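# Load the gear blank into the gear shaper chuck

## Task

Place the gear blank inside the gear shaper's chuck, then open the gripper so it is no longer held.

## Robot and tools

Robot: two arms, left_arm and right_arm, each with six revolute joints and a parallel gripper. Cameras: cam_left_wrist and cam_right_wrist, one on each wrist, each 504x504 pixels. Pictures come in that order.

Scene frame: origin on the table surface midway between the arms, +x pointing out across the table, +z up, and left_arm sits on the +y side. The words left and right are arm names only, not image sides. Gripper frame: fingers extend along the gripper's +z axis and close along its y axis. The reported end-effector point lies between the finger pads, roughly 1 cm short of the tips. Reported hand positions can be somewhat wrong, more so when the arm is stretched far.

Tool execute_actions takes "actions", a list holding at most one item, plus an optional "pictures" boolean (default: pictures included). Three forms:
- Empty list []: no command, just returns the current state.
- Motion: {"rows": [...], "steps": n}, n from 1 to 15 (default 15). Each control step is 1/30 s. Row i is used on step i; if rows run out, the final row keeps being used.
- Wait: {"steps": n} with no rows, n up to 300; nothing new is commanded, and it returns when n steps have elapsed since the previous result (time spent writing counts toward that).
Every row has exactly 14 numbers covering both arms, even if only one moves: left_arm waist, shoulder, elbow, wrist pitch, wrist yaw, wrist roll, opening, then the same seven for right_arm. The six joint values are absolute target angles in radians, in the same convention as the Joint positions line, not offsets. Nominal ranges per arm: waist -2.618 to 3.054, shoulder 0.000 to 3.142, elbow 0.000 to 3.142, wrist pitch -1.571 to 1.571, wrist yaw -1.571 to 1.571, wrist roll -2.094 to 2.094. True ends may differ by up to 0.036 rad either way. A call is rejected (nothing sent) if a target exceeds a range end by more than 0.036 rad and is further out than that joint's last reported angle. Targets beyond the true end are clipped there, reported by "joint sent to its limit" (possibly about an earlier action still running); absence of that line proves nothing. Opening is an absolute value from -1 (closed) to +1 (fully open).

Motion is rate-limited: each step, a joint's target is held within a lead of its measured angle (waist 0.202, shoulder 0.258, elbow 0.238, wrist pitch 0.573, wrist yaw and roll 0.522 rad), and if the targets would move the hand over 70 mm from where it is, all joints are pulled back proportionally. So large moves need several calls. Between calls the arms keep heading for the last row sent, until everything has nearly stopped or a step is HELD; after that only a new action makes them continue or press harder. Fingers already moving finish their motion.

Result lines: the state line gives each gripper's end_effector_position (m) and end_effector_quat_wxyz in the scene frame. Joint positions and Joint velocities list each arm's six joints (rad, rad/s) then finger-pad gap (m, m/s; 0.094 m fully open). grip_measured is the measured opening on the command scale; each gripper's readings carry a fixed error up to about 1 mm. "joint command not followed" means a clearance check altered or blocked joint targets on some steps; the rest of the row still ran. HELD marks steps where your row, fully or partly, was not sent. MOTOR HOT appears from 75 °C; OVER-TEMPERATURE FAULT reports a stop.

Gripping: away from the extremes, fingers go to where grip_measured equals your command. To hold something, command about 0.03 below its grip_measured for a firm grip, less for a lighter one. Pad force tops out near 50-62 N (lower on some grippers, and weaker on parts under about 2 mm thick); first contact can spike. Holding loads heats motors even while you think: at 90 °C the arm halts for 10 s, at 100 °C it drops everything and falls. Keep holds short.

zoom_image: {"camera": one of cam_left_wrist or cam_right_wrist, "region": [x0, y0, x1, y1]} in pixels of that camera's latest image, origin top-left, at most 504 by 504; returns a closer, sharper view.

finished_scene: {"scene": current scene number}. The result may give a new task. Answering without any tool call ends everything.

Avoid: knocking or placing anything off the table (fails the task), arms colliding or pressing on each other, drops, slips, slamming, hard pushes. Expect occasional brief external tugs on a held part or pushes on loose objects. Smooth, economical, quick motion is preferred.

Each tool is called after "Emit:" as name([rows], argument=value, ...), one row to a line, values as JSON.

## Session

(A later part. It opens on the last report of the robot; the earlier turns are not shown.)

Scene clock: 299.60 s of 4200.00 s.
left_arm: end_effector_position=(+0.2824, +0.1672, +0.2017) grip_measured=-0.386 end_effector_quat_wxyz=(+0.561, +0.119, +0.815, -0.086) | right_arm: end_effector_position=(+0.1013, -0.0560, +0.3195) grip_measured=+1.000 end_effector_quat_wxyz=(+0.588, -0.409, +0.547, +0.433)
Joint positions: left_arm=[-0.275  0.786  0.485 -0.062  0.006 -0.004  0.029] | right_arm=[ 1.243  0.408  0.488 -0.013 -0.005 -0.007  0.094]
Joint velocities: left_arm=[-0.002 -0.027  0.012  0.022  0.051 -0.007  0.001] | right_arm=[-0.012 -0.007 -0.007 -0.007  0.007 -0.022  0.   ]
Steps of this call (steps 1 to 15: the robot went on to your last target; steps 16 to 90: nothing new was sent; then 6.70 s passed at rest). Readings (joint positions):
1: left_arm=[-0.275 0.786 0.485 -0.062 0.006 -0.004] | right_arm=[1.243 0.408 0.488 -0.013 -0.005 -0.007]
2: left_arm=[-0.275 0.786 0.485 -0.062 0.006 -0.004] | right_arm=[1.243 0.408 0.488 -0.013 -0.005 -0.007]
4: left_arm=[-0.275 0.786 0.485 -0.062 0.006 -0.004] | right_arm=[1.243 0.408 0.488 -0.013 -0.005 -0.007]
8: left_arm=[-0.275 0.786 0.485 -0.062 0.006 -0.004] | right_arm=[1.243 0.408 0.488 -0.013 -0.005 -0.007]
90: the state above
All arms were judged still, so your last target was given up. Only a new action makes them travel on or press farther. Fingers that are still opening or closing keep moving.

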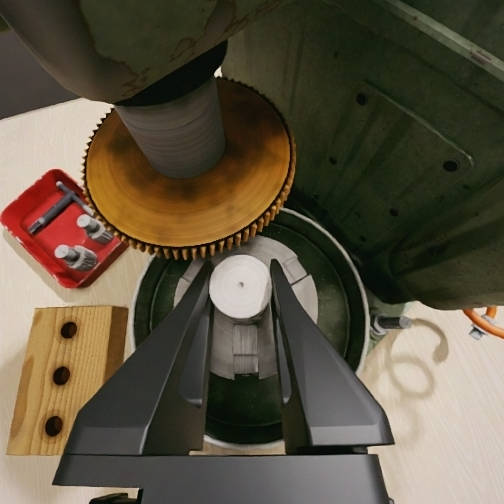

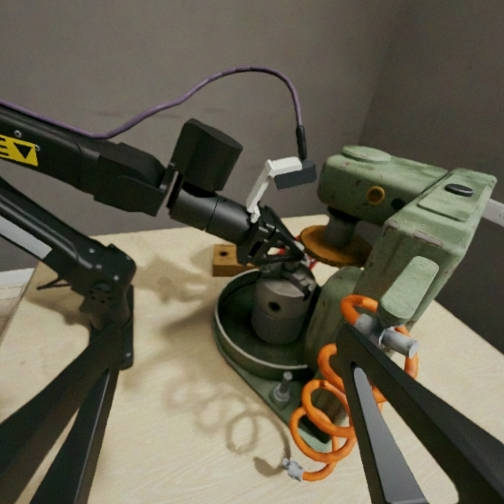

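Emit:
execute_actions([
  {"rows":[[-0.275,0.78,0.495,-0.055,0.006,0,0.1,1.25,0.4,0.5,0,0,0,1]],"steps":15},
], pictures=false)

Emit:
execute_actions([
  {"rows":[[-0.275,0.62,0.56,-0.28,0.006,0,0.1,1.25,0.4,0.5,0,0,0,1]],"steps":15},
], pictures=false)

Emit:
execute_actions([
  {"steps":20},
])

Emit:
zoom_image(camera="cam_right_wrist", region=[230, 210, 340, 320])

Scene clock: 307.47 s of 4200.00 s.
left_arm: end_effector_position=(+0.2832, +0.1670, +0.2039) grip_measured=+0.098 end_effector_quat_wxyz=(+0.565, +0.118, +0.812, -0.086) | right_arm: end_effector_position=(+0.1013, -0.0560, +0.3195) grip_measured=+1.000 end_effector_quat_wxyz=(+0.588, -0.409, +0.547, +0.433)
Joint positions: left_arm=[-0.275  0.786  0.485 -0.052  0.006 -0.004  0.052] | right_arm=[ 1.243  0.408  0.488 -0.013 -0.005 -0.007  0.094]
Joint velocities: left_arm=[ 0.002 -0.027 -0.017 -0.037  0.022 -0.037  0.   ] | right_arm=[ 0.012 -0.007 -0.022 -0.051  0.022 -0.051  0.   ]
Steps of this call (steps 1 to 90: nothing new was sent; then 4.37 s passed at rest; steps 91 to 105: all 15 steps of this action). Readings (joint positions):
91: left_arm=[-0.275 0.786 0.485 -0.061 0.006 -0.004] | right_arm=[1.243 0.408 0.488 -0.013 -0.005 -0.007]
92: left_arm=[-0.275 0.786 0.485 -0.059 0.006 -0.004] | right_arm=[1.243 0.408 0.488 -0.013 -0.005 -0.007]
94: left_arm=[-0.275 0.786 0.485 -0.056 0.006 -0.004] | right_arm=[1.243 0.408 0.488 -0.013 -0.005 -0.007]
98: left_arm=[-0.275 0.786 0.485 -0.053 0.006 -0.004] | right_arm=[1.243 0.408 0.488 -0.013 -0.005 -0.007]
105: the state above

Scene clock: 307.97 s of 4200.00 s.
left_arm: end_effector_position=(+0.2571, +0.1747, +0.2312) grip_measured=+0.098 end_effector_quat_wxyz=(+0.573, +0.118, +0.807, -0.087) | right_arm: end_effector_position=(+0.1013, -0.0560, +0.3195) grip_measured=+1.000 end_effector_quat_wxyz=(+0.588, -0.409, +0.547, +0.433)
Joint positions: left_arm=[-0.275  0.633  0.545 -0.248  0.006 -0.004  0.052] | right_arm=[ 1.243  0.408  0.488 -0.013 -0.005 -0.007  0.094]
Joint velocities: left_arm=[-0.007  0.002  0.022 -0.051  0.007 -0.037  0.   ] | right_arm=[-0.002  0.017 -0.002 -0.022  0.037  0.022  0.   ]
Steps of this call (steps 1 to 15: all 15 steps of this action). Readings (joint positions):
1: left_arm=[-0.275 0.766 0.492 -0.088 0.006 -0.004] | right_arm=[1.243 0.408 0.488 -0.013 -0.005 -0.007]
2: left_arm=[-0.275 0.727 0.497 -0.136 0.006 -0.004] | right_arm=[1.243 0.408 0.488 -0.013 -0.005 -0.007]
4: left_arm=[-0.275 0.659 0.516 -0.185 0.006 -0.004] | right_arm=[1.243 0.408 0.488 -0.013 -0.005 -0.007]
8: left_arm=[-0.275 0.633 0.545 -0.206 0.006 -0.004] | right_arm=[1.243 0.408 0.488 -0.013 -0.005 -0.007]
15: the state above

Scene clock: 308.63 s of 4200.00 s.
left_arm: end_effector_position=(+0.2564, +0.1749, +0.2291) grip_measured=+0.098 end_effector_quat_wxyz=(+0.569, +0.118, +0.809, -0.087) | right_arm: end_effector_position=(+0.1013, -0.0560, +0.3195) grip_measured=+1.000 end_effector_quat_wxyz=(+0.588, -0.409, +0.547, +0.433)
Joint positions: left_arm=[-0.275  0.633  0.545 -0.256  0.006 -0.004  0.052] | right_arm=[ 1.243  0.408  0.488 -0.013 -0.005 -0.007  0.094]
Joint velocities: left_arm=[-0.007 -0.012 -0.002  0.037  0.007 -0.022  0.001] | right_arm=[ 0.002 -0.002 -0.002 -0.051 -0.081  0.051  0.   ]
Steps of this call (steps 1 to 15: the robot went on to your last target; steps 16 to 20: nothing new was sent). Readings (joint positions):
1: left_arm=[-0.275 0.633 0.545 -0.249 0.006 -0.004] | right_arm=[1.243 0.408 0.488 -0.013 -0.005 -0.007]
2: left_arm=[-0.275 0.633 0.545 -0.251 0.006 -0.004] | right_arm=[1.243 0.408 0.488 -0.013 -0.005 -0.007]
4: left_arm=[-0.275 0.633 0.545 -0.253 0.006 -0.004] | right_arm=[1.243 0.408 0.488 -0.013 -0.005 -0.007]
8: left_arm=[-0.275 0.633 0.545 -0.255 0.006 -0.004] | right_arm=[1.243 0.408 0.488 -0.013 -0.005 -0.007]
20: the state above
All arms were judged still, so your last target was given up. Only a new action makes them travel on or press farther. Fingers that are still opening or closing keep moving.

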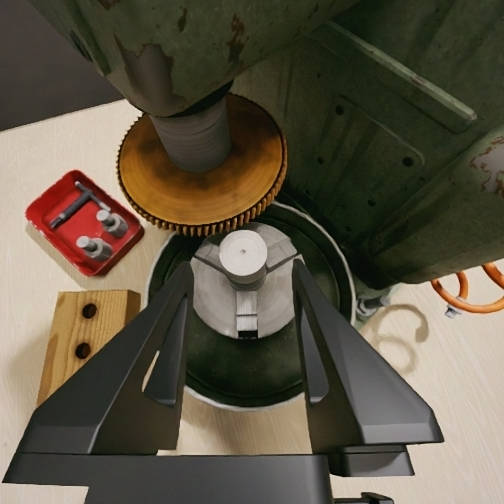

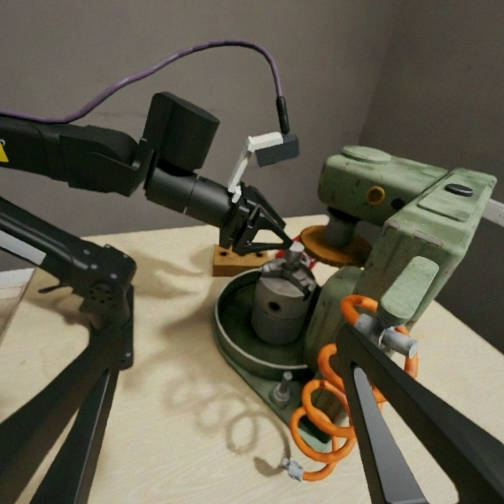

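Region (230, 210, 340, 320) of cam_right_wrist's 504x504 image, scaled by 4.582, with more detail than that image has.

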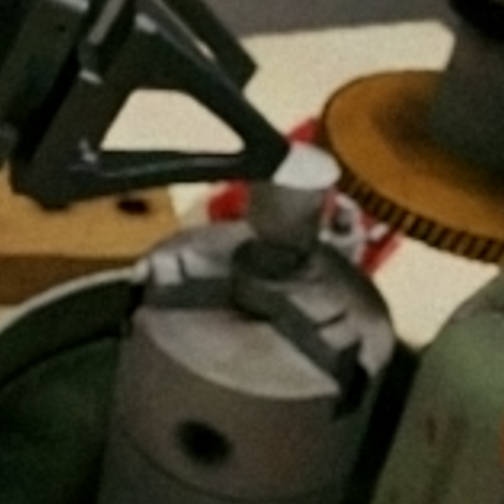

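Emit:
zoom_image(camera="cam_left_wrist", region=[180, 210, 310, 340])

Region (180, 210, 310, 340) of cam_left_wrist's 504x504 image, scaled by 3.877, with more detail than that image has.

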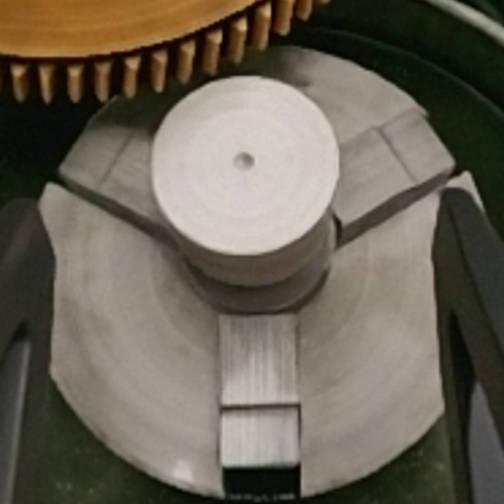

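Emit:
execute_actions([
  {"rows":[[-0.275,0.35,0.3,0.0,0.006,0,0.1,1.25,0.4,0.5,0,0,0,1]],"steps":15},
], pictures=false)

Emit:
execute_actions([
  {"rows":[[-0.275,0.25,0.1,0.45,0.006,0,0.1,1.25,0.4,0.5,0,0,0,1]],"steps":15},
], pictures=false)

Emit:
execute_actions([
  {"steps":25},
])

Scene clock: 317.73 s of 4200.00 s.
left_arm: end_effector_position=(+0.2364, +0.1809, +0.2447) grip_measured=+0.098 end_effector_quat_wxyz=(+0.678, +0.105, +0.720, -0.102) | right_arm: end_effector_position=(+0.1013, -0.0560, +0.3195) grip_measured=+1.000 end_effector_quat_wxyz=(+0.588, -0.409, +0.547, +0.433)
Joint positions: left_arm=[-0.275  0.366  0.312 -0.005  0.006 -0.004  0.052] | right_arm=[ 1.243  0.408  0.488 -0.013 -0.005 -0.007  0.094]
Joint velocities: left_arm=[ 0.007  0.007  0.007  0.037 -0.051  0.037  0.002] | right_arm=[ 0.012 -0.002  0.007  0.007 -0.007  0.066  0.   ]
Steps of this call (steps 1 to 90: nothing new was sent; then 5.60 s passed at rest; steps 91 to 105: all 15 steps of this action). Readings (joint positions):
91: left_arm=[-0.275 0.597 0.505 -0.197 0.006 -0.004] | right_arm=[1.243 0.408 0.488 -0.013 -0.005 -0.007]
92: left_arm=[-0.275 0.516 0.439 -0.142 0.006 -0.004] | right_arm=[1.243 0.408 0.488 -0.013 -0.005 -0.007]
94: left_arm=[-0.275 0.389 0.345 -0.098 0.006 -0.004] | right_arm=[1.243 0.408 0.488 -0.013 -0.005 -0.007]
98: left_arm=[-0.275 0.366 0.312 -0.053 0.006 -0.004] | right_arm=[1.243 0.408 0.488 -0.013 -0.005 -0.007]
105: the state above

Scene clock: 318.23 s of 4200.00 s.
left_arm: end_effector_position=(+0.2244, +0.1845, +0.2750) grip_measured=+0.098 end_effector_quat_wxyz=(+0.787, +0.088, +0.599, -0.118) | right_arm: end_effector_position=(+0.1013, -0.0560, +0.3195) grip_measured=+1.000 end_effector_quat_wxyz=(+0.588, -0.409, +0.547, +0.433)
Joint positions: left_arm=[-0.275  0.274  0.107  0.438  0.006 -0.004  0.052] | right_arm=[ 1.243  0.408  0.488 -0.013 -0.005 -0.007  0.094]
Joint velocities: left_arm=[ 0.002  0.012 -0.002  0.125 -0.022 -0.037 -0.   ] | right_arm=[ 0.007 -0.012  0.007  0.022  0.022  0.022  0.   ]
Steps of this call (steps 1 to 15: all 15 steps of this action). Readings (joint positions):
1: left_arm=[-0.275 0.352 0.276 0.076 0.006 -0.004] | right_arm=[1.243 0.408 0.488 -0.013 -0.005 -0.007]
2: left_arm=[-0.275 0.319 0.222 0.168 0.006 -0.004] | right_arm=[1.243 0.408 0.488 -0.013 -0.005 -0.007]
4: left_arm=[-0.275 0.277 0.143 0.271 0.006 -0.004] | right_arm=[1.243 0.408 0.488 -0.013 -0.005 -0.007]
8: left_arm=[-0.275 0.274 0.107 0.359 0.006 -0.004] | right_arm=[1.243 0.408 0.488 -0.013 -0.005 -0.007]
15: the state above

Scene clock: 319.07 s of 4200.00 s.
left_arm: end_effector_position=(+0.2234, +0.1848, +0.2784) grip_measured=+0.098 end_effector_quat_wxyz=(+0.792, +0.087, +0.593, -0.119) | right_arm: end_effector_position=(+0.1013, -0.0560, +0.3195) grip_measured=+1.000 end_effector_quat_wxyz=(+0.588, -0.409, +0.547, +0.433)
Joint positions: left_arm=[-0.275  0.274  0.107  0.453  0.006 -0.004  0.052] | right_arm=[ 1.243  0.408  0.488 -0.013 -0.005 -0.007  0.094]
Joint velocities: left_arm=[ 0.017 -0.017 -0.012  0.007 -0.007 -0.051 -0.002] | right_arm=[-0.007 -0.002  0.007 -0.007 -0.022 -0.037  0.   ]
Steps of this call (steps 1 to 25: the robot went on to your last target). Readings (joint positions):
1: left_arm=[-0.275 0.274 0.107 0.442 0.006 -0.004] | right_arm=[1.243 0.408 0.488 -0.013 -0.005 -0.007]
2: left_arm=[-0.275 0.274 0.107 0.444 0.006 -0.004] | right_arm=[1.243 0.408 0.488 -0.013 -0.005 -0.007]
4: left_arm=[-0.275 0.274 0.107 0.448 0.006 -0.004] | right_arm=[1.243 0.408 0.488 -0.013 -0.005 -0.007]
8: left_arm=[-0.275 0.274 0.107 0.451 0.006 -0.004] | right_arm=[1.243 0.408 0.488 -0.013 -0.005 -0.007]
25: the state above

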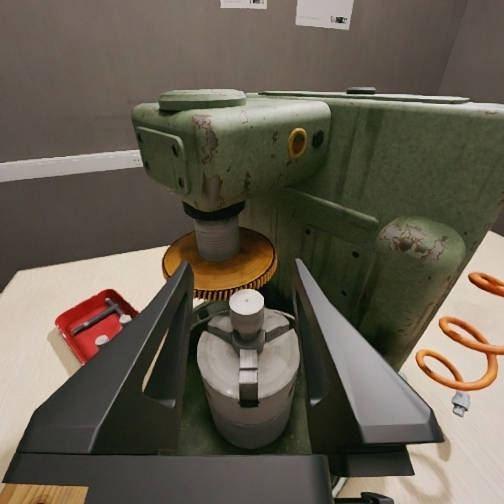

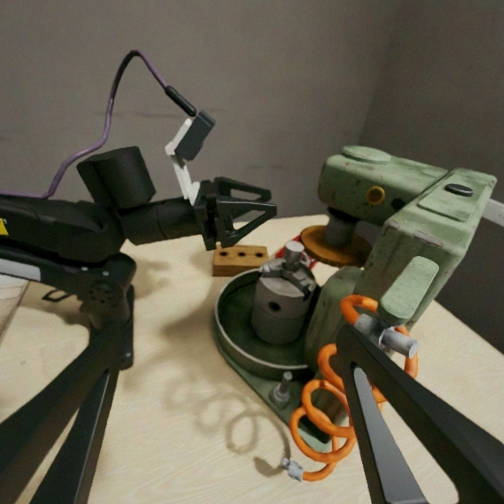

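Emit:
zoom_image(camera="cam_left_wrist", region=[200, 280, 300, 380])

Emit:
zoom_image(camera="cam_right_wrist", region=[250, 225, 330, 305])

Region (200, 280, 300, 380) of cam_left_wrist's 504x504 image, scaled by 5.040, with more detail than that image has.

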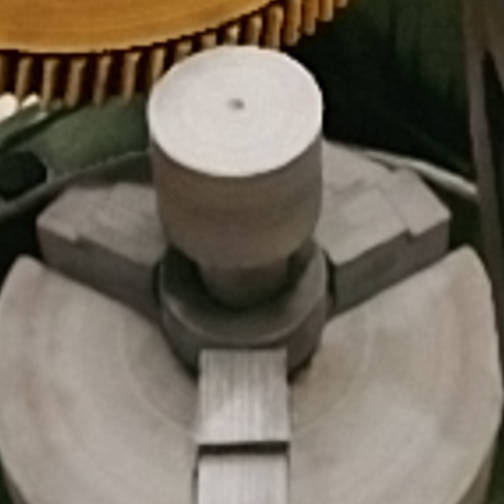

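Region (250, 225, 330, 305) of cam_right_wrist's 504x504 image, scaled by 6.300, with more detail than that image has.

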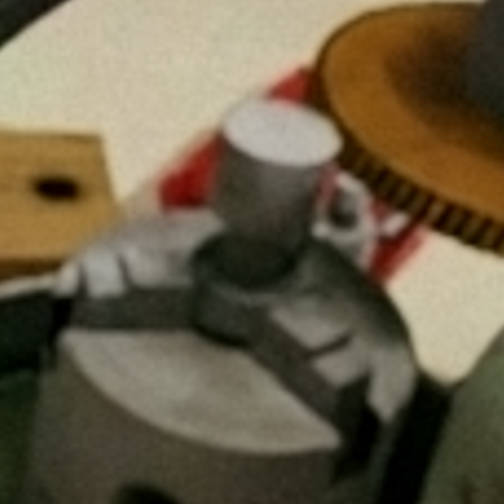

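Emit:
execute_actions([
  {"rows":[[-0.275,0.62,0.58,-0.3,0.006,0,0.1,1.25,0.4,0.5,0,0,0,1]],"steps":15},
], pictures=false)

Emit:
execute_actions([
  {"steps":20},
], pictures=false)

Emit:
execute_actions([
  {"rows":[[-0.275,0.70,0.52,-0.18,0.006,0,0.1,1.25,0.4,0.5,0,0,0,1],[-0.275,0.70,0.52,-0.18,0.006,0,0.1,1.25,0.4,0.5,0,0,0,1],[-0.275,0.70,0.52,-0.18,0.006,0,0.1,1.25,0.4,0.5,0,0,0,1],[-0.275,0.70,0.52,-0.18,0.006,0,0.1,1.25,0.4,0.5,0,0,0,1],[-0.275,0.70,0.52,-0.18,0.006,0,0.1,1.25,0.4,0.5,0,0,0,1],[-0.275,0.70,0.52,-0.18,0.006,0,0.1,1.25,0.4,0.5,0,0,0,1],[-0.275,0.70,0.52,-0.18,0.006,0,0.1,1.25,0.4,0.5,0,0,0,1],[-0.275,0.795,0.485,-0.065,0.006,0,0.1,1.25,0.4,0.5,0,0,0,1]],"steps":15},
], pictures=false)

Emit:
execute_actions([
  {"steps":25},
])

Scene clock: 337.50 s of 4200.00 s.
left_arm: end_effector_position=(+0.2573, +0.1747, +0.2479) grip_measured=+0.098 end_effector_quat_wxyz=(+0.589, +0.116, +0.795, -0.090) | right_arm: end_effector_position=(+0.1013, -0.0560, +0.3195) grip_measured=+1.000 end_effector_quat_wxyz=(+0.588, -0.409, +0.547, +0.433)
Joint positions: left_arm=[-0.275  0.623  0.571 -0.242  0.006 -0.004  0.052] | right_arm=[ 1.243  0.408  0.488 -0.013 -0.005 -0.007  0.094]
Joint velocities: left_arm=[-0.022 -0.002 -0.002 -0.374 -0.007  0.007 -0.001] | right_arm=[-0.007 -0.037  0.002  0.022  0.037 -0.081  0.   ]
Steps of this call (steps 1 to 15: the robot went on to your last target; steps 16 to 90: nothing new was sent; then 14.93 s passed at rest; steps 91 to 105: all 15 steps of this action). Readings (joint positions):
91: left_arm=[-0.275 0.312 0.146 0.376 0.006 -0.004] | right_arm=[1.243 0.408 0.488 -0.013 -0.005 -0.007]
92: left_arm=[-0.275 0.400 0.223 0.264 0.006 -0.004] | right_arm=[1.243 0.408 0.488 -0.013 -0.005 -0.007]
94: left_arm=[-0.275 0.561 0.384 0.057 0.006 -0.004] | right_arm=[1.243 0.408 0.488 -0.013 -0.005 -0.007]
98: left_arm=[-0.275 0.623 0.555 -0.128 0.006 -0.004] | right_arm=[1.243 0.408 0.488 -0.013 -0.005 -0.007]
105: the state above

Scene clock: 338.17 s of 4200.00 s.
left_arm: end_effector_position=(+0.2548, +0.1754, +0.2398) grip_measured=+0.098 end_effector_quat_wxyz=(+0.576, +0.117, +0.805, -0.088) | right_arm: end_effector_position=(+0.1013, -0.0560, +0.3195) grip_measured=+1.000 end_effector_quat_wxyz=(+0.588, -0.409, +0.547, +0.433)
Joint positions: left_arm=[-0.275  0.623  0.571 -0.276  0.006 -0.004  0.052] | right_arm=[ 1.243  0.408  0.488 -0.013 -0.005 -0.007  0.094]
Joint velocities: left_arm=[-0.002  0.002 -0.017  0.037 -0.125 -0.081  0.001] | right_arm=[-0.002 -0.007 -0.012 -0.095  0.037 -0.022  0.   ]
Steps of this call (steps 1 to 20: the robot went on to your last target). Readings (joint positions):
1: left_arm=[-0.275 0.623 0.571 -0.250 0.006 -0.004] | right_arm=[1.243 0.408 0.488 -0.013 -0.005 -0.007]
2: left_arm=[-0.275 0.623 0.571 -0.256 0.006 -0.004] | right_arm=[1.243 0.408 0.488 -0.013 -0.005 -0.007]
4: left_arm=[-0.275 0.623 0.571 -0.264 0.006 -0.004] | right_arm=[1.243 0.408 0.488 -0.013 -0.005 -0.007]
8: left_arm=[-0.275 0.623 0.571 -0.272 0.006 -0.004] | right_arm=[1.243 0.408 0.488 -0.013 -0.005 -0.007]
20: the state above

Scene clock: 338.67 s of 4200.00 s.
left_arm: end_effector_position=(+0.2812, +0.1676, +0.2005) grip_measured=+0.098 end_effector_quat_wxyz=(+0.553, +0.119, +0.820, -0.084) | right_arm: end_effector_position=(+0.1013, -0.0560, +0.3195) grip_measured=+1.000 end_effector_quat_wxyz=(+0.588, -0.409, +0.547, +0.433)
Joint positions: left_arm=[-0.275  0.788  0.499 -0.095  0.006 -0.004  0.052] | right_arm=[ 1.243  0.408  0.488 -0.013 -0.005 -0.007  0.094]
Joint velocities: left_arm=[-0.007 -0.007  0.012  0.081 -0.051 -0.007  0.002] | right_arm=[ 0.007 -0.007  0.002  0.037  0.066 -0.022  0.   ]
Steps of this call (steps 1 to 15: all 15 steps of this action). Readings (joint positions):
1: left_arm=[-0.275 0.631 0.567 -0.259 0.006 -0.004] | right_arm=[1.243 0.408 0.488 -0.013 -0.005 -0.007]
2: left_arm=[-0.275 0.648 0.563 -0.236 0.006 -0.004] | right_arm=[1.243 0.408 0.488 -0.013 -0.005 -0.007]
4: left_arm=[-0.275 0.679 0.551 -0.210 0.006 -0.004] | right_arm=[1.243 0.408 0.488 -0.013 -0.005 -0.007]
8: left_arm=[-0.275 0.704 0.530 -0.180 0.006 -0.004] | right_arm=[1.243 0.408 0.488 -0.013 -0.005 -0.007]
15: the state above

Scene clock: 339.50 s of 4200.00 s.
left_arm: end_effector_position=(+0.2839, +0.1667, +0.2080) grip_measured=+0.098 end_effector_quat_wxyz=(+0.566, +0.118, +0.811, -0.086) | right_arm: end_effector_position=(+0.1013, -0.0560, +0.3195) grip_measured=+1.000 end_effector_quat_wxyz=(+0.588, -0.409, +0.547, +0.433)
Joint positions: left_arm=[-0.275  0.788  0.499 -0.062  0.006 -0.004  0.052] | right_arm=[ 1.243  0.408  0.488 -0.013 -0.005 -0.007  0.094]
Joint velocities: left_arm=[ 0.017  0.002 -0.002 -0.007  0.022 -0.007 -0.001] | right_arm=[-0.012 -0.007  0.002 -0.022 -0.007 -0.022  0.   ]
Steps of this call (steps 1 to 25: the robot went on to your last target). Readings (joint positions):
1: left_arm=[-0.275 0.788 0.499 -0.090 0.006 -0.004] | right_arm=[1.243 0.408 0.488 -0.013 -0.005 -0.007]
2: left_arm=[-0.275 0.788 0.499 -0.084 0.006 -0.004] | right_arm=[1.243 0.408 0.488 -0.013 -0.005 -0.007]
4: left_arm=[-0.275 0.788 0.499 -0.075 0.006 -0.004] | right_arm=[1.243 0.408 0.488 -0.013 -0.005 -0.007]
8: left_arm=[-0.275 0.788 0.499 -0.067 0.006 -0.004] | right_arm=[1.243 0.408 0.488 -0.013 -0.005 -0.007]
25: the state above

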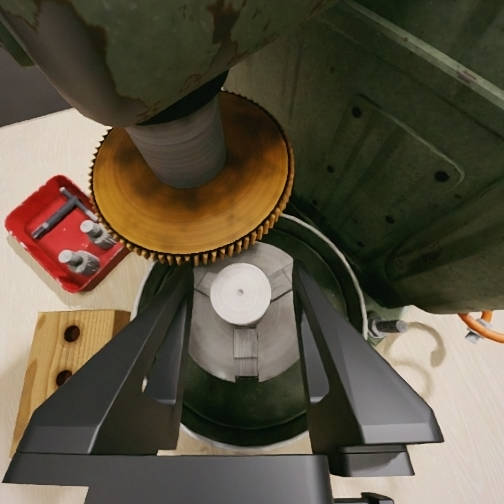

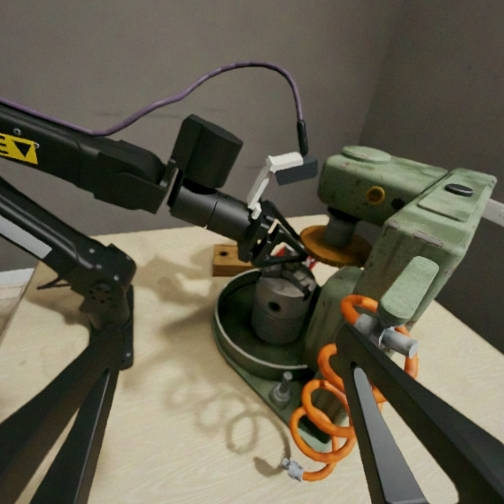

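Emit:
execute_actions([
  {"rows":[[-0.275,0.795,0.485,-0.065,0.006,0,-0.3,1.25,0.4,0.5,0,0,0,1],[-0.275,0.795,0.485,-0.065,0.006,0,-0.3,1.25,0.4,0.5,0,0,0,1],[-0.275,0.795,0.485,-0.065,0.006,0,-0.3,1.25,0.4,0.5,0,0,0,1],[-0.275,0.795,0.485,-0.065,0.006,0,-0.3,1.25,0.4,0.5,0,0,0,1],[-0.275,0.795,0.485,-0.065,0.006,0,-0.3,1.25,0.4,0.5,0,0,0,1],[-0.275,0.795,0.485,-0.065,0.006,0,-0.3,1.25,0.4,0.5,0,0,0,1],[-0.275,0.795,0.485,-0.065,0.006,0,-0.36,1.25,0.4,0.5,0,0,0,1],[-0.275,0.795,0.485,-0.065,0.006,0,-0.38,1.25,0.4,0.5,0,0,0,1],[-0.275,0.795,0.485,-0.065,0.006,0,-0.40,1.25,0.4,0.5,0,0,0,1],[-0.275,0.795,0.485,-0.065,0.006,0,-0.42,1.25,0.4,0.5,0,0,0,1]],"steps":15},
], pictures=false)

Emit:
execute_actions([
  {"rows":[[-0.275,0.755,0.485,-0.09,0.006,0,-0.42,1.25,0.4,0.5,0,0,0,1]],"steps":15},
], pictures=false)

Scene clock: 348.60 s of 4200.00 s.
left_arm: end_effector_position=(+0.2841, +0.1671, +0.2081) grip_measured=-0.404 end_effector_quat_wxyz=(+0.566, +0.117, +0.811, -0.085) | right_arm: end_effector_position=(+0.1013, -0.0560, +0.3195) grip_measured=+1.000 end_effector_quat_wxyz=(+0.588, -0.409, +0.547, +0.433)
Joint positions: left_arm=[-0.275  0.788  0.499 -0.062  0.003 -0.004  0.028] | right_arm=[ 1.243  0.408  0.488 -0.013 -0.005 -0.007  0.094]
Joint velocities: left_arm=[ 0.007  0.007 -0.012  0.037  0.007  0.022  0.001] | right_arm=[ 0.002  0.012 -0.007  0.007 -0.007  0.007  0.   ]
Steps of this call (steps 1 to 15: the robot went on to your last target; steps 16 to 90: nothing new was sent; then 5.60 s passed at rest; steps 91 to 105: all 15 steps of this action). Readings (joint positions):
91: left_arm=[-0.275 0.788 0.499 -0.062 0.006 -0.004] | right_arm=[1.243 0.408 0.488 -0.013 -0.005 -0.007]
92: left_arm=[-0.275 0.788 0.499 -0.062 0.006 -0.004] | right_arm=[1.243 0.408 0.488 -0.013 -0.005 -0.007]
94: left_arm=[-0.275 0.788 0.499 -0.062 0.006 -0.004] | right_arm=[1.243 0.408 0.488 -0.013 -0.005 -0.007]
98: left_arm=[-0.275 0.788 0.499 -0.062 0.005 -0.004] | right_arm=[1.243 0.408 0.488 -0.013 -0.005 -0.007]
105: the state above

Scene clock: 349.10 s of 4200.00 s.
left_arm: end_effector_position=(+0.2841, +0.1671, +0.2080) grip_measured=-0.404 end_effector_quat_wxyz=(+0.566, +0.118, +0.811, -0.085) | right_arm: end_effector_position=(+0.1013, -0.0560, +0.3195) grip_measured=+1.000 end_effector_quat_wxyz=(+0.588, -0.409, +0.547, +0.433)
Joint positions: left_arm=[-0.275  0.788  0.499 -0.062  0.003 -0.004  0.028] | right_arm=[ 1.243  0.408  0.488 -0.013 -0.005 -0.007  0.094]
Joint velocities: left_arm=[ 0.022 -0.017  0.002 -0.022  0.022 -0.037 -0.   ] | right_arm=[-0.017 -0.012 -0.007 -0.007  0.037 -0.022  0.   ]
Steps of this call (steps 1 to 15: all 15 steps of this action). Readings (joint positions):
1: left_arm=[-0.275 0.788 0.499 -0.062 0.003 -0.004] | right_arm=[1.243 0.408 0.488 -0.013 -0.005 -0.007]
2: left_arm=[-0.275 0.788 0.499 -0.062 0.003 -0.004] | right_arm=[1.243 0.408 0.488 -0.013 -0.005 -0.007]
4: left_arm=[-0.275 0.788 0.499 -0.062 0.003 -0.004] | right_arm=[1.243 0.408 0.488 -0.013 -0.005 -0.007]
8: left_arm=[-0.275 0.788 0.499 -0.062 0.003 -0.004] | right_arm=[1.243 0.408 0.488 -0.013 -0.005 -0.007]
15: the state above

Emit:
execute_actions([
  {"rows":[[-0.275,0.735,0.485,-0.09,0.006,0,-0.42,1.25,0.4,0.5,0,0,0,1]],"steps":15},
], pictures=false)

Scene clock: 353.13 s of 4200.00 s.
left_arm: end_effector_position=(+0.2827, +0.1675, +0.2088) grip_measured=-0.404 end_effector_quat_wxyz=(+0.567, +0.118, +0.811, -0.085) | right_arm: end_effector_position=(+0.1013, -0.0560, +0.3195) grip_measured=+1.000 end_effector_quat_wxyz=(+0.588, -0.409, +0.547, +0.433)
Joint positions: left_arm=[-0.275  0.78   0.499 -0.069  0.003 -0.004  0.028] | right_arm=[ 1.243  0.408  0.488 -0.013 -0.005 -0.007  0.094]
Joint velocities: left_arm=[ 0.012  0.002  0.007  0.037 -0.095 -0.022 -0.001] | right_arm=[-0.007  0.012 -0.002  0.022  0.022 -0.022  0.   ]
Steps of this call (steps 1 to 15: the robot went on to your last target; steps 16 to 90: nothing new was sent; then 0.53 s passed at rest; steps 91 to 105: all 15 steps of this action). Readings (joint positions):
91: left_arm=[-0.275 0.784 0.499 -0.064 0.003 -0.004] | right_arm=[1.243 0.408 0.488 -0.013 -0.005 -0.007]
92: left_arm=[-0.275 0.780 0.499 -0.069 0.003 -0.004] | right_arm=[1.243 0.408 0.488 -0.013 -0.005 -0.007]
94: left_arm=[-0.275 0.780 0.499 -0.069 0.003 -0.004] | right_arm=[1.243 0.408 0.488 -0.013 -0.005 -0.007]
98: left_arm=[-0.275 0.780 0.499 -0.069 0.003 -0.004] | right_arm=[1.243 0.408 0.488 -0.013 -0.005 -0.007]
105: the state above

Moved 1.4 mm. Relieve shoulder and press down gently.

Emit:
execute_actions([
  {"rows":[[-0.275,0.77,0.465,-0.07,0.006,0,-0.43,1.25,0.4,0.5,0,0,0,1]],"steps":15},
], pictures=false)

Scene clock: 355.57 s of 4200.00 s.
left_arm: end_effector_position=(+0.2829, +0.1675, +0.2077) grip_measured=-0.411 end_effector_quat_wxyz=(+0.568, +0.118, +0.810, -0.085) | right_arm: end_effector_position=(+0.1013, -0.0560, +0.3195) grip_measured=+1.000 end_effector_quat_wxyz=(+0.588, -0.409, +0.547, +0.433)
Joint positions: left_arm=[-0.275  0.78   0.492 -0.058  0.003 -0.004  0.028] | right_arm=[ 1.243  0.408  0.488 -0.013 -0.005 -0.007  0.094]
Joint velocities: left_arm=[-0.007  0.007 -0.007 -0.051  0.007 -0.007  0.   ] | right_arm=[ 0.007 -0.007  0.002 -0.007 -0.066  0.022  0.   ]
Steps of this call (steps 1 to 15: the robot went on to your last target; steps 16 to 58: nothing new was sent; steps 59 to 73: all 15 steps of this action). Readings (joint positions):
59: left_arm=[-0.275 0.780 0.495 -0.065 0.003 -0.004] | right_arm=[1.243 0.408 0.488 -0.013 -0.005 -0.007]
60: left_arm=[-0.275 0.780 0.492 -0.059 0.003 -0.004] | right_arm=[1.243 0.408 0.488 -0.013 -0.005 -0.007]
62: left_arm=[-0.275 0.780 0.492 -0.058 0.003 -0.004] | right_arm=[1.243 0.408 0.488 -0.013 -0.005 -0.007]
66: left_arm=[-0.275 0.780 0.492 -0.058 0.003 -0.004] | right_arm=[1.243 0.408 0.488 -0.013 -0.005 -0.007]
73: the state above

Emit:
execute_actions([
  {"rows":[[-0.275,0.725,0.48,-0.085,0.006,0,-0.415,1.25,0.4,0.5,0,0,0,1]],"steps":15},
], pictures=false)

Emit:
execute_actions([
  {"rows":[[-0.275,0.76,0.46,-0.08,0.006,0,-0.43,1.25,0.4,0.5,0,0,0,1]],"steps":15},
])

Scene clock: 360.43 s of 4200.00 s.
left_arm: end_effector_position=(+0.2826, +0.1676, +0.2089) grip_measured=-0.404 end_effector_quat_wxyz=(+0.570, +0.117, +0.809, -0.086) | right_arm: end_effector_position=(+0.1013, -0.0560, +0.3195) grip_measured=+1.000 end_effector_quat_wxyz=(+0.588, -0.409, +0.547, +0.433)
Joint positions: left_arm=[-0.275  0.776  0.492 -0.058  0.003 -0.004  0.028] | right_arm=[ 1.243  0.408  0.488 -0.013 -0.005 -0.007  0.094]
Joint velocities: left_arm=[ 0.007 -0.002 -0.007  0.051  0.022 -0.037  0.001] | right_arm=[-0.002 -0.012 -0.017 -0.007  0.007 -0.022  0.   ]
Steps of this call (steps 1 to 15: the robot went on to your last target; steps 16 to 90: nothing new was sent; then 1.37 s passed at rest; steps 91 to 105: all 15 steps of this action). Readings (joint positions):
91: left_arm=[-0.275 0.776 0.492 -0.058 0.003 -0.004] | right_arm=[1.243 0.408 0.488 -0.013 -0.005 -0.007]
92: left_arm=[-0.275 0.776 0.492 -0.058 0.003 -0.004] | right_arm=[1.243 0.408 0.488 -0.013 -0.005 -0.007]
94: left_arm=[-0.275 0.776 0.492 -0.058 0.003 -0.004] | right_arm=[1.243 0.408 0.488 -0.013 -0.005 -0.007]
98: left_arm=[-0.275 0.776 0.492 -0.058 0.003 -0.004] | right_arm=[1.243 0.408 0.488 -0.013 -0.005 -0.007]
105: the state above

Scene clock: 360.93 s of 4200.00 s.
left_arm: end_effector_position=(+0.2827, +0.1675, +0.2078) grip_measured=-0.411 end_effector_quat_wxyz=(+0.571, +0.117, +0.808, -0.086) | right_arm: end_effector_position=(+0.1013, -0.0560, +0.3195) grip_measured=+1.000 end_effector_quat_wxyz=(+0.588, -0.409, +0.547, +0.433)
Joint positions: left_arm=[-0.275  0.776  0.485 -0.05   0.003 -0.004  0.028] | right_arm=[ 1.243  0.408  0.488 -0.013 -0.005 -0.007  0.094]
Joint velocities: left_arm=[ 0.012 -0.002  0.007 -0.037 -0.022  0.022 -0.   ] | right_arm=[-0.007  0.027  0.012 -0.007  0.037 -0.037  0.   ]
Steps of this call (steps 1 to 15: all 15 steps of this action). Readings (joint positions):
1: left_arm=[-0.275 0.776 0.489 -0.055 0.003 -0.004] | right_arm=[1.243 0.408 0.488 -0.013 -0.005 -0.007]
2: left_arm=[-0.275 0.776 0.486 -0.050 0.003 -0.004] | right_arm=[1.243 0.408 0.488 -0.013 -0.005 -0.007]
4: left_arm=[-0.275 0.776 0.485 -0.050 0.003 -0.004] | right_arm=[1.243 0.408 0.488 -0.013 -0.005 -0.007]
8: left_arm=[-0.275 0.776 0.485 -0.050 0.003 -0.004] | right_arm=[1.243 0.408 0.488 -0.013 -0.005 -0.007]
15: the state above

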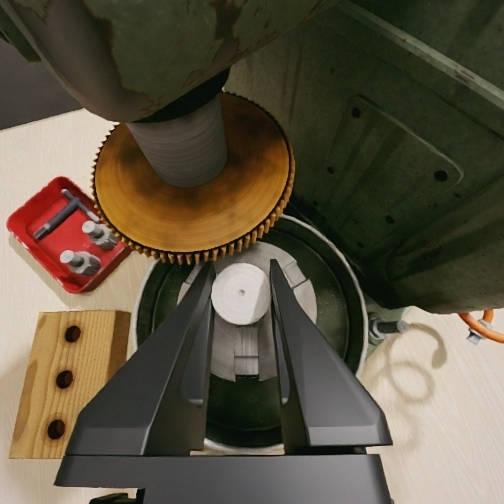

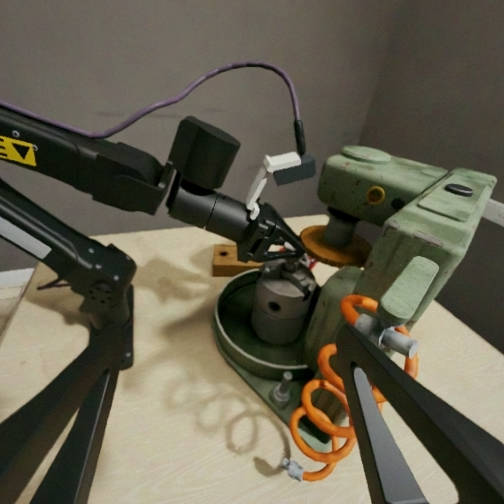

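Emit:
execute_actions([
  {"rows":[[-0.275,0.76,0.46,-0.08,0.006,0.04,-0.43,1.25,0.4,0.5,0,0,0,1]],"steps":15},
], pictures=false)

Emit:
execute_actions([
  {"rows":[[-0.275,0.76,0.46,-0.08,0.006,-0.05,-0.43,1.25,0.4,0.5,0,0,0,1]],"steps":15},
], pictures=false)

Scene clock: 370.77 s of 4200.00 s.
left_arm: end_effector_position=(+0.2827, +0.1675, +0.2079) grip_measured=-0.411 end_effector_quat_wxyz=(+0.571, +0.122, +0.807, -0.083) | right_arm: end_effector_position=(+0.1013, -0.0560, +0.3195) grip_measured=+1.000 end_effector_quat_wxyz=(+0.588, -0.409, +0.547, +0.433)
Joint positions: left_arm=[-0.275  0.776  0.485 -0.049  0.004  0.008  0.028] | right_arm=[ 1.243  0.408  0.488 -0.013 -0.005 -0.007  0.094]
Joint velocities: left_arm=[-0.022  0.012  0.002 -0.066  0.007 -0.051 -0.   ] | right_arm=[-0.007  0.002 -0.012  0.007  0.007  0.007  0.   ]
Steps of this call (steps 1 to 15: the robot went on to your last target; steps 16 to 90: nothing new was sent; then 6.33 s passed at rest; steps 91 to 105: all 15 steps of this action). Readings (joint positions):
91: left_arm=[-0.275 0.776 0.485 -0.049 0.003 0.001] | right_arm=[1.243 0.408 0.488 -0.013 -0.005 -0.007]
92: left_arm=[-0.275 0.776 0.485 -0.049 0.004 0.005] | right_arm=[1.243 0.408 0.488 -0.013 -0.005 -0.007]
94: left_arm=[-0.275 0.776 0.485 -0.049 0.004 0.007] | right_arm=[1.243 0.408 0.488 -0.013 -0.005 -0.007]
98: left_arm=[-0.275 0.776 0.485 -0.049 0.004 0.008] | right_arm=[1.243 0.408 0.488 -0.013 -0.005 -0.007]
105: the state above

Scene clock: 371.27 s of 4200.00 s.
left_arm: end_effector_position=(+0.2827, +0.1675, +0.2079) grip_measured=-0.411 end_effector_quat_wxyz=(+0.571, +0.113, +0.809, -0.089) | right_arm: end_effector_position=(+0.1013, -0.0560, +0.3195) grip_measured=+1.000 end_effector_quat_wxyz=(+0.588, -0.409, +0.547, +0.433)
Joint positions: left_arm=[-0.275  0.776  0.485 -0.049  0.003 -0.014  0.028] | right_arm=[ 1.243  0.408  0.488 -0.013 -0.005 -0.007  0.094]
Joint velocities: left_arm=[ 0.007  0.007 -0.012 -0.037 -0.022 -0.037 -0.001] | right_arm=[-0.007 -0.017 -0.022 -0.037  0.022 -0.051  0.   ]
Steps of this call (steps 1 to 15: all 15 steps of this action). Readings (joint positions):
1: left_arm=[-0.275 0.776 0.485 -0.049 0.004 -0.002] | right_arm=[1.243 0.408 0.488 -0.013 -0.005 -0.007]
2: left_arm=[-0.275 0.776 0.485 -0.049 0.004 -0.008] | right_arm=[1.243 0.408 0.488 -0.013 -0.005 -0.007]
4: left_arm=[-0.275 0.776 0.485 -0.049 0.004 -0.013] | right_arm=[1.243 0.408 0.488 -0.013 -0.005 -0.007]
8: left_arm=[-0.275 0.776 0.485 -0.049 0.003 -0.014] | right_arm=[1.243 0.408 0.488 -0.013 -0.005 -0.007]
15: the state above

Emit:
execute_actions([
  {"rows":[[-0.275,0.775,0.56,-0.10,0.006,0.0,-0.46,1.25,0.4,0.5,0,0,0,1]],"steps":15},
], pictures=false)

Emit:
execute_actions([
  {"rows":[[-0.275,0.775,0.60,-0.13,0.006,0.0,-0.46,1.25,0.4,0.5,0,0,0,1]],"steps":15},
])

Emit:
zoom_image(camera="cam_right_wrist", region=[250, 215, 330, 295])

Scene clock: 376.33 s of 4200.00 s.
left_arm: end_effector_position=(+0.2828, +0.1675, +0.2088) grip_measured=-0.411 end_effector_quat_wxyz=(+0.562, +0.118, +0.814, -0.085) | right_arm: end_effector_position=(+0.1013, -0.0560, +0.3195) grip_measured=+1.000 end_effector_quat_wxyz=(+0.588, -0.409, +0.547, +0.433)
Joint positions: left_arm=[-0.275  0.786  0.512 -0.088  0.003 -0.005  0.028] | right_arm=[ 1.243  0.408  0.488 -0.013 -0.005 -0.007  0.094]
Joint velocities: left_arm=[-0.017 -0.007 -0.017 -0.051 -0.007 -0.051 -0.   ] | right_arm=[-0.012  0.007  0.002 -0.037  0.007 -0.037  0.   ]
Steps of this call (steps 1 to 15: the robot went on to your last target; steps 16 to 90: nothing new was sent; then 1.57 s passed at rest; steps 91 to 105: all 15 steps of this action). Readings (joint positions):
91: left_arm=[-0.275 0.776 0.491 -0.056 0.003 -0.010] | right_arm=[1.243 0.408 0.488 -0.013 -0.005 -0.007]
92: left_arm=[-0.275 0.780 0.499 -0.068 0.003 -0.007] | right_arm=[1.243 0.408 0.488 -0.013 -0.005 -0.007]
94: left_arm=[-0.275 0.784 0.508 -0.082 0.003 -0.005] | right_arm=[1.243 0.408 0.488 -0.013 -0.005 -0.007]
98: left_arm=[-0.275 0.786 0.511 -0.088 0.003 -0.005] | right_arm=[1.243 0.408 0.488 -0.013 -0.005 -0.007]
105: the state above

Scene clock: 376.83 s of 4200.00 s.
left_arm: end_effector_position=(+0.2829, +0.1675, +0.2092) grip_measured=-0.411 end_effector_quat_wxyz=(+0.551, +0.119, +0.822, -0.083) | right_arm: end_effector_position=(+0.1013, -0.0560, +0.3195) grip_measured=+1.000 end_effector_quat_wxyz=(+0.588, -0.409, +0.547, +0.433)
Joint positions: left_arm=[-0.275  0.798  0.541 -0.131  0.003 -0.005  0.028] | right_arm=[ 1.243  0.408  0.488 -0.013 -0.005 -0.007  0.094]
Joint velocities: left_arm=[-0.017  0.017  0.007 -0.022  0.037  0.037  0.   ] | right_arm=[-0.002 -0.017  0.012 -0.037 -0.007 -0.007  0.   ]
Steps of this call (steps 1 to 15: all 15 steps of this action). Readings (joint positions):
1: left_arm=[-0.275 0.787 0.518 -0.095 0.003 -0.005] | right_arm=[1.243 0.408 0.488 -0.013 -0.005 -0.007]
2: left_arm=[-0.275 0.791 0.526 -0.108 0.003 -0.005] | right_arm=[1.243 0.408 0.488 -0.013 -0.005 -0.007]
4: left_arm=[-0.275 0.796 0.536 -0.124 0.003 -0.005] | right_arm=[1.243 0.408 0.488 -0.013 -0.005 -0.007]
8: left_arm=[-0.275 0.798 0.540 -0.130 0.003 -0.005] | right_arm=[1.243 0.408 0.488 -0.013 -0.005 -0.007]
15: the state above

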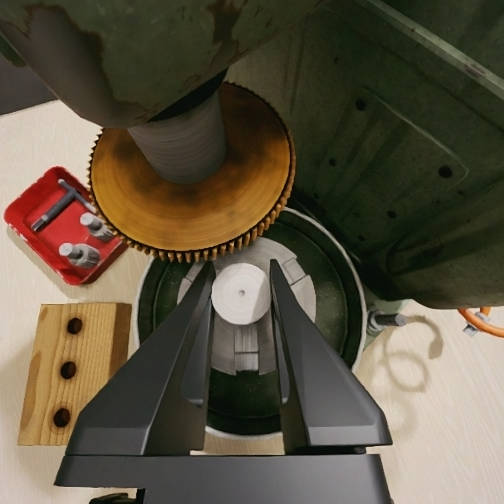

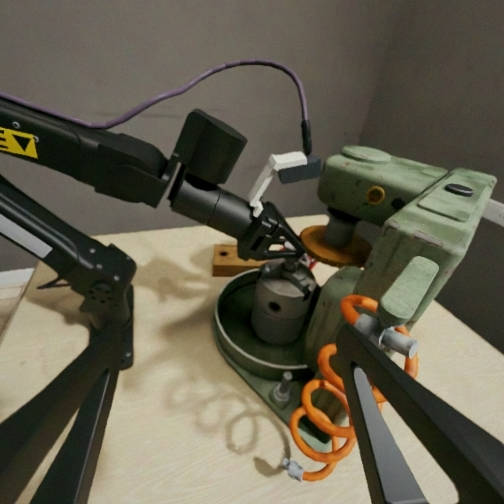

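Region (250, 215, 330, 295) of cam_right_wrist's 504x504 image, scaled by 6.300, with more detail than that image has.

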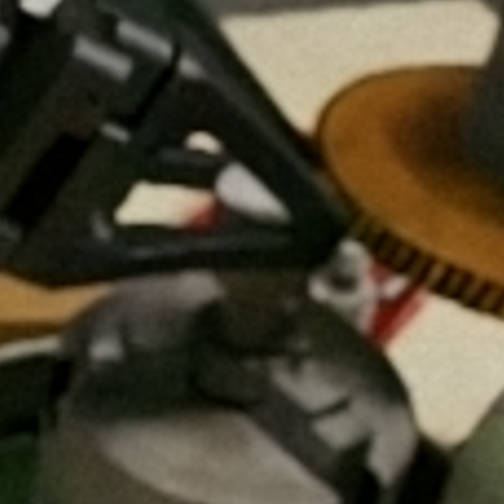

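Emit:
execute_actions([
  {"rows":[[-0.275,0.81,0.50,-0.25,0.006,0.0,-0.47,1.25,0.4,0.5,0,0,0,1]],"steps":15},
], pictures=false)

Scene clock: 381.60 s of 4200.00 s.
left_arm: end_effector_position=(+0.2827, +0.1675, +0.2066) grip_measured=-0.411 end_effector_quat_wxyz=(+0.548, +0.119, +0.824, -0.083) | right_arm: end_effector_position=(+0.1013, -0.0560, +0.3195) grip_measured=+1.000 end_effector_quat_wxyz=(+0.588, -0.409, +0.547, +0.433)
Joint positions: left_arm=[-0.275  0.801  0.538 -0.133  0.003 -0.005  0.028] | right_arm=[ 1.243  0.408  0.488 -0.013 -0.005 -0.007  0.094]
Joint velocities: left_arm=[ 0.007  0.007  0.007 -0.022 -0.022  0.051 -0.002] | right_arm=[ 0.012 -0.007 -0.002  0.007  0.037  0.037  0.   ]
Steps of this call (steps 1 to 15: the robot went on to your last target; steps 16 to 90: nothing new was sent; then 1.27 s passed at rest; steps 91 to 105: all 15 steps of this action). Readings (joint positions):
91: left_arm=[-0.275 0.801 0.538 -0.133 0.003 -0.005] | right_arm=[1.243 0.408 0.488 -0.013 -0.005 -0.007]
92: left_arm=[-0.275 0.801 0.538 -0.133 0.003 -0.005] | right_arm=[1.243 0.408 0.488 -0.013 -0.005 -0.007]
94: left_arm=[-0.275 0.801 0.538 -0.133 0.003 -0.005] | right_arm=[1.243 0.408 0.488 -0.013 -0.005 -0.007]
98: left_arm=[-0.275 0.801 0.538 -0.133 0.003 -0.005] | right_arm=[1.243 0.408 0.488 -0.013 -0.005 -0.007]
105: the state above

Emit:
execute_actions([
  {"rows":[[-0.275,0.75,0.50,-0.27,0.006,0.0,-0.47,1.25,0.4,0.5,0,0,0,1]],"steps":15},
], pictures=false)

Emit:
execute_actions([
  {"rows":[[-0.275,0.72,0.49,-0.27,0.006,0.0,-0.47,1.25,0.4,0.5,0,0,0,1]],"steps":15},
], pictures=false)

Scene clock: 385.83 s of 4200.00 s.
left_arm: end_effector_position=(+0.2824, +0.1676, +0.2070) grip_measured=-0.411 end_effector_quat_wxyz=(+0.550, +0.119, +0.823, -0.083) | right_arm: end_effector_position=(+0.1013, -0.0560, +0.3195) grip_measured=+1.000 end_effector_quat_wxyz=(+0.588, -0.409, +0.547, +0.433)
Joint positions: left_arm=[-0.275  0.797  0.535 -0.129  0.003 -0.005  0.028] | right_arm=[ 1.243  0.408  0.488 -0.013 -0.005 -0.007  0.094]
Joint velocities: left_arm=[ 0.002 -0.012  0.002 -0.081  0.051 -0.022 -0.001] | right_arm=[ 0.002  0.012  0.012  0.022 -0.022 -0.051  0.   ]
Steps of this call (steps 1 to 15: the robot went on to your last target; steps 16 to 90: nothing new was sent; then 0.73 s passed at rest; steps 91 to 105: all 15 steps of this action). Readings (joint positions):
91: left_arm=[-0.275 0.798 0.538 -0.134 0.003 -0.005] | right_arm=[1.243 0.408 0.488 -0.013 -0.005 -0.007]
92: left_arm=[-0.275 0.798 0.536 -0.132 0.003 -0.005] | right_arm=[1.243 0.408 0.488 -0.013 -0.005 -0.007]
94: left_arm=[-0.275 0.797 0.535 -0.130 0.003 -0.005] | right_arm=[1.243 0.408 0.488 -0.013 -0.005 -0.007]
98: left_arm=[-0.275 0.797 0.535 -0.129 0.003 -0.005] | right_arm=[1.243 0.408 0.488 -0.013 -0.005 -0.007]
105: the state above

Scene clock: 386.33 s of 4200.00 s.
left_arm: end_effector_position=(+0.2817, +0.1678, +0.2074) grip_measured=-0.411 end_effector_quat_wxyz=(+0.556, +0.118, +0.818, -0.084) | right_arm: end_effector_position=(+0.1013, -0.0560, +0.3195) grip_measured=+1.000 end_effector_quat_wxyz=(+0.588, -0.409, +0.547, +0.433)
Joint positions: left_arm=[-0.275  0.786  0.519 -0.109  0.003 -0.004  0.028] | right_arm=[ 1.243  0.408  0.488 -0.013 -0.005 -0.007  0.094]
Joint velocities: left_arm=[ 0.007 -0.007  0.012 -0.095 -0.007  0.037  0.   ] | right_arm=[ 0.007  0.007 -0.002  0.007 -0.066 -0.007  0.   ]
Steps of this call (steps 1 to 15: all 15 steps of this action). Readings (joint positions):
1: left_arm=[-0.275 0.793 0.533 -0.129 0.003 -0.004] | right_arm=[1.243 0.408 0.488 -0.013 -0.005 -0.007]
2: left_arm=[-0.275 0.789 0.527 -0.122 0.003 -0.004] | right_arm=[1.243 0.408 0.488 -0.013 -0.005 -0.007]
4: left_arm=[-0.275 0.786 0.521 -0.113 0.003 -0.004] | right_arm=[1.243 0.408 0.488 -0.013 -0.005 -0.007]
8: left_arm=[-0.275 0.786 0.519 -0.109 0.003 -0.004] | right_arm=[1.243 0.408 0.488 -0.013 -0.005 -0.007]
15: the state above

Emit:
execute_actions([
  {"rows":[[-0.275,0.80,0.50,-0.16,0.006,0.0,-0.47,1.25,0.4,0.5,0,0,0,1],[-0.275,0.805,0.50,-0.16,0.006,0.0,-0.47,1.25,0.4,0.5,0,0,0,1],[-0.275,0.81,0.50,-0.16,0.006,0.0,-0.47,1.25,0.4,0.5,0,0,0,1],[-0.275,0.815,0.50,-0.16,0.006,0.0,-0.47,1.25,0.4,0.5,0,0,0,1],[-0.275,0.82,0.50,-0.16,0.006,0.0,-0.47,1.25,0.4,0.5,0,0,0,1],[-0.275,0.825,0.50,-0.16,0.006,0.0,-0.47,1.25,0.4,0.5,0,0,0,1],[-0.275,0.83,0.50,-0.16,0.006,0.0,-0.47,1.25,0.4,0.5,0,0,0,1]],"steps":15},
], pictures=false)

Emit:
execute_actions([
  {"rows":[[-0.275,0.85,0.50,-0.14,0.006,0.0,-0.47,1.25,0.4,0.5,0,0,0,1]],"steps":15},
], pictures=false)

Scene clock: 395.73 s of 4200.00 s.
left_arm: end_effector_position=(+0.2825, +0.1676, +0.2068) grip_measured=-0.412 end_effector_quat_wxyz=(+0.556, +0.119, +0.819, -0.084) | right_arm: end_effector_position=(+0.1013, -0.0560, +0.3195) grip_measured=+1.000 end_effector_quat_wxyz=(+0.588, -0.409, +0.547, +0.433)
Joint positions: left_arm=[-0.275  0.791  0.519 -0.105  0.003 -0.004  0.028] | right_arm=[ 1.243  0.408  0.488 -0.013 -0.005 -0.007  0.094]
Joint velocities: left_arm=[-0.012 -0.007  0.002  0.066  0.007 -0.022  0.001] | right_arm=[ 0.007  0.002 -0.017  0.022 -0.007 -0.022  0.   ]
Steps of this call (steps 1 to 15: the robot went on to your last target; steps 16 to 90: nothing new was sent; then 5.90 s passed at rest; steps 91 to 105: all 15 steps of this action). Readings (joint positions):
91: left_arm=[-0.275 0.789 0.519 -0.105 0.003 -0.004] | right_arm=[1.243 0.408 0.488 -0.013 -0.005 -0.007]
92: left_arm=[-0.275 0.789 0.519 -0.105 0.003 -0.004] | right_arm=[1.243 0.408 0.488 -0.013 -0.005 -0.007]
94: left_arm=[-0.275 0.789 0.519 -0.105 0.003 -0.004] | right_arm=[1.243 0.408 0.488 -0.013 -0.005 -0.007]
98: left_arm=[-0.275 0.791 0.519 -0.105 0.003 -0.004] | right_arm=[1.243 0.408 0.488 -0.013 -0.005 -0.007]
105: the state above

Scene clock: 396.23 s of 4200.00 s.
left_arm: end_effector_position=(+0.2847, +0.1669, +0.2052) grip_measured=-0.413 end_effector_quat_wxyz=(+0.555, +0.119, +0.819, -0.083) | right_arm: end_effector_position=(+0.1013, -0.0560, +0.3195) grip_measured=+1.000 end_effector_quat_wxyz=(+0.588, -0.409, +0.547, +0.433)
Joint positions: left_arm=[-0.275  0.805  0.519 -0.094  0.003 -0.004  0.028] | right_arm=[ 1.243  0.408  0.488 -0.013 -0.005 -0.007  0.094]
Joint velocities: left_arm=[ 0.012  0.022 -0.007  0.022  0.007 -0.037  0.001] | right_arm=[-0.007 -0.007  0.002 -0.066  0.095  0.037  0.   ]
Steps of this call (steps 1 to 15: all 15 steps of this action). Readings (joint positions):
1: left_arm=[-0.275 0.794 0.519 -0.105 0.003 -0.004] | right_arm=[1.243 0.408 0.488 -0.013 -0.005 -0.007]
2: left_arm=[-0.275 0.797 0.519 -0.100 0.003 -0.004] | right_arm=[1.243 0.408 0.488 -0.013 -0.005 -0.007]
4: left_arm=[-0.275 0.805 0.519 -0.094 0.003 -0.004] | right_arm=[1.243 0.408 0.488 -0.013 -0.005 -0.007]
8: left_arm=[-0.275 0.805 0.519 -0.094 0.003 -0.004] | right_arm=[1.243 0.408 0.488 -0.013 -0.005 -0.007]
15: the state above

Emit:
execute_actions([
  {"rows":[[-0.275,0.765,0.49,-0.22,0.006,0.0,-0.47,1.25,0.4,0.5,0,0,0,1]],"steps":15},
], pictures=false)

Emit:
execute_actions([
  {"rows":[[-0.275,0.845,0.49,-0.14,0.006,0.0,-0.47,1.25,0.4,0.5,0,0,0,1]],"steps":15},
], pictures=false)

Scene clock: 401.03 s of 4200.00 s.
left_arm: end_effector_position=(+0.2828, +0.1674, +0.2063) grip_measured=-0.413 end_effector_quat_wxyz=(+0.555, +0.119, +0.819, -0.083) | right_arm: end_effector_position=(+0.1013, -0.0560, +0.3195) grip_measured=+1.000 end_effector_quat_wxyz=(+0.588, -0.409, +0.547, +0.433)
Joint positions: left_arm=[-0.275  0.794  0.519 -0.104  0.004 -0.003  0.028] | right_arm=[ 1.243  0.408  0.488 -0.013 -0.005 -0.007  0.094]
Joint velocities: left_arm=[-0.002  0.002  0.002  0.066  0.066 -0.022 -0.001] | right_arm=[-0.012 -0.007  0.017 -0.037 -0.051  0.022  0.   ]
Steps of this call (steps 1 to 15: the robot went on to your last target; steps 16 to 90: nothing new was sent; then 1.30 s passed at rest; steps 91 to 105: all 15 steps of this action). Readings (joint positions):
91: left_arm=[-0.275 0.799 0.519 -0.097 0.003 -0.004] | right_arm=[1.243 0.408 0.488 -0.013 -0.005 -0.007]
92: left_arm=[-0.275 0.794 0.519 -0.103 0.004 -0.003] | right_arm=[1.243 0.408 0.488 -0.013 -0.005 -0.007]
94: left_arm=[-0.275 0.794 0.519 -0.104 0.004 -0.003] | right_arm=[1.243 0.408 0.488 -0.013 -0.005 -0.007]
98: left_arm=[-0.275 0.794 0.519 -0.104 0.004 -0.003] | right_arm=[1.243 0.408 0.488 -0.013 -0.005 -0.007]
105: the state above

Scene clock: 401.53 s of 4200.00 s.
left_arm: end_effector_position=(+0.2845, +0.1669, +0.2051) grip_measured=-0.413 end_effector_quat_wxyz=(+0.554, +0.119, +0.819, -0.083) | right_arm: end_effector_position=(+0.1013, -0.0560, +0.3195) grip_measured=+1.000 end_effector_quat_wxyz=(+0.588, -0.409, +0.547, +0.433)
Joint positions: left_arm=[-0.275  0.804  0.519 -0.095  0.004 -0.003  0.028] | right_arm=[ 1.243  0.408  0.488 -0.013 -0.005 -0.007  0.094]
Joint velocities: left_arm=[-0.002  0.012 -0.007  0.037 -0.022 -0.051  0.   ] | right_arm=[-0.012 -0.012 -0.002 -0.022 -0.037  0.022  0.   ]
Steps of this call (steps 1 to 15: all 15 steps of this action). Readings (joint positions):
1: left_arm=[-0.275 0.799 0.519 -0.100 0.004 -0.003] | right_arm=[1.243 0.408 0.488 -0.013 -0.005 -0.007]
2: left_arm=[-0.275 0.804 0.519 -0.096 0.004 -0.003] | right_arm=[1.243 0.408 0.488 -0.013 -0.005 -0.007]
4: left_arm=[-0.275 0.804 0.519 -0.095 0.004 -0.003] | right_arm=[1.243 0.408 0.488 -0.013 -0.005 -0.007]
8: left_arm=[-0.275 0.804 0.519 -0.095 0.004 -0.003] | right_arm=[1.243 0.408 0.488 -0.013 -0.005 -0.007]
15: the state above

Emit:
execute_actions([
  {"rows":[[-0.275,0.785,0.50,-0.13,0.006,0.0,-0.47,1.25,0.4,0.5,0,0,0,1]],"steps":15},
], pictures=false)

Emit:
execute_actions([
  {"rows":[[-0.275,0.778,0.50,-0.13,0.006,0.0,-0.47,1.25,0.4,0.5,0,0,0,1]],"steps":15},
], pictures=false)

Scene clock: 407.83 s of 4200.00 s.
left_arm: end_effector_position=(+0.2843, +0.1670, +0.2062) grip_measured=-0.413 end_effector_quat_wxyz=(+0.556, +0.119, +0.818, -0.083) | right_arm: end_effector_position=(+0.1013, -0.0560, +0.3195) grip_measured=+1.000 end_effector_quat_wxyz=(+0.588, -0.409, +0.547, +0.433)
Joint positions: left_arm=[-0.275  0.801  0.519 -0.095  0.004 -0.003  0.028] | right_arm=[ 1.243  0.408  0.488 -0.013 -0.005 -0.007  0.094]
Joint velocities: left_arm=[-0.012  0.012 -0.007 -0.037 -0.051 -0.081  0.   ] | right_arm=[ 0.007 -0.007  0.002 -0.11   0.051 -0.037  0.   ]
Steps of this call (steps 1 to 15: the robot went on to your last target; steps 16 to 90: nothing new was sent; then 2.80 s passed at rest; steps 91 to 105: all 15 steps of this action). Readings (joint positions):
91: left_arm=[-0.275 0.801 0.519 -0.095 0.004 -0.003] | right_arm=[1.243 0.408 0.488 -0.013 -0.005 -0.007]
92: left_arm=[-0.275 0.801 0.519 -0.095 0.004 -0.003] | right_arm=[1.243 0.408 0.488 -0.013 -0.005 -0.007]
94: left_arm=[-0.275 0.801 0.519 -0.095 0.004 -0.003] | right_arm=[1.243 0.408 0.488 -0.013 -0.005 -0.007]
98: left_arm=[-0.275 0.801 0.519 -0.095 0.004 -0.003] | right_arm=[1.243 0.408 0.488 -0.013 -0.005 -0.007]
105: the state above

Scene clock: 408.33 s of 4200.00 s.
left_arm: end_effector_position=(+0.2843, +0.1670, +0.2062) grip_measured=-0.413 end_effector_quat_wxyz=(+0.556, +0.119, +0.818, -0.083) | right_arm: end_effector_position=(+0.1013, -0.0560, +0.3195) grip_measured=+1.000 end_effector_quat_wxyz=(+0.588, -0.409, +0.547, +0.433)
Joint positions: left_arm=[-0.275  0.801  0.519 -0.095  0.004 -0.003  0.028] | right_arm=[ 1.243  0.408  0.488 -0.013 -0.005 -0.007  0.094]
Joint velocities: left_arm=[ 0.007  0.007  0.007 -0.007 -0.022  0.007 -0.   ] | right_arm=[ 0.002 -0.007 -0.012 -0.007 -0.007  0.051  0.   ]
Steps of this call (steps 1 to 15: all 15 steps of this action). Readings (joint positions):
1: left_arm=[-0.275 0.801 0.519 -0.095 0.004 -0.003] | right_arm=[1.243 0.408 0.488 -0.013 -0.005 -0.007]
2: left_arm=[-0.275 0.801 0.519 -0.095 0.004 -0.003] | right_arm=[1.243 0.408 0.488 -0.013 -0.005 -0.007]
4: left_arm=[-0.275 0.801 0.519 -0.095 0.004 -0.003] | right_arm=[1.243 0.408 0.488 -0.013 -0.005 -0.007]
8: left_arm=[-0.275 0.801 0.519 -0.095 0.004 -0.003] | right_arm=[1.243 0.408 0.488 -0.013 -0.005 -0.007]
15: the state above


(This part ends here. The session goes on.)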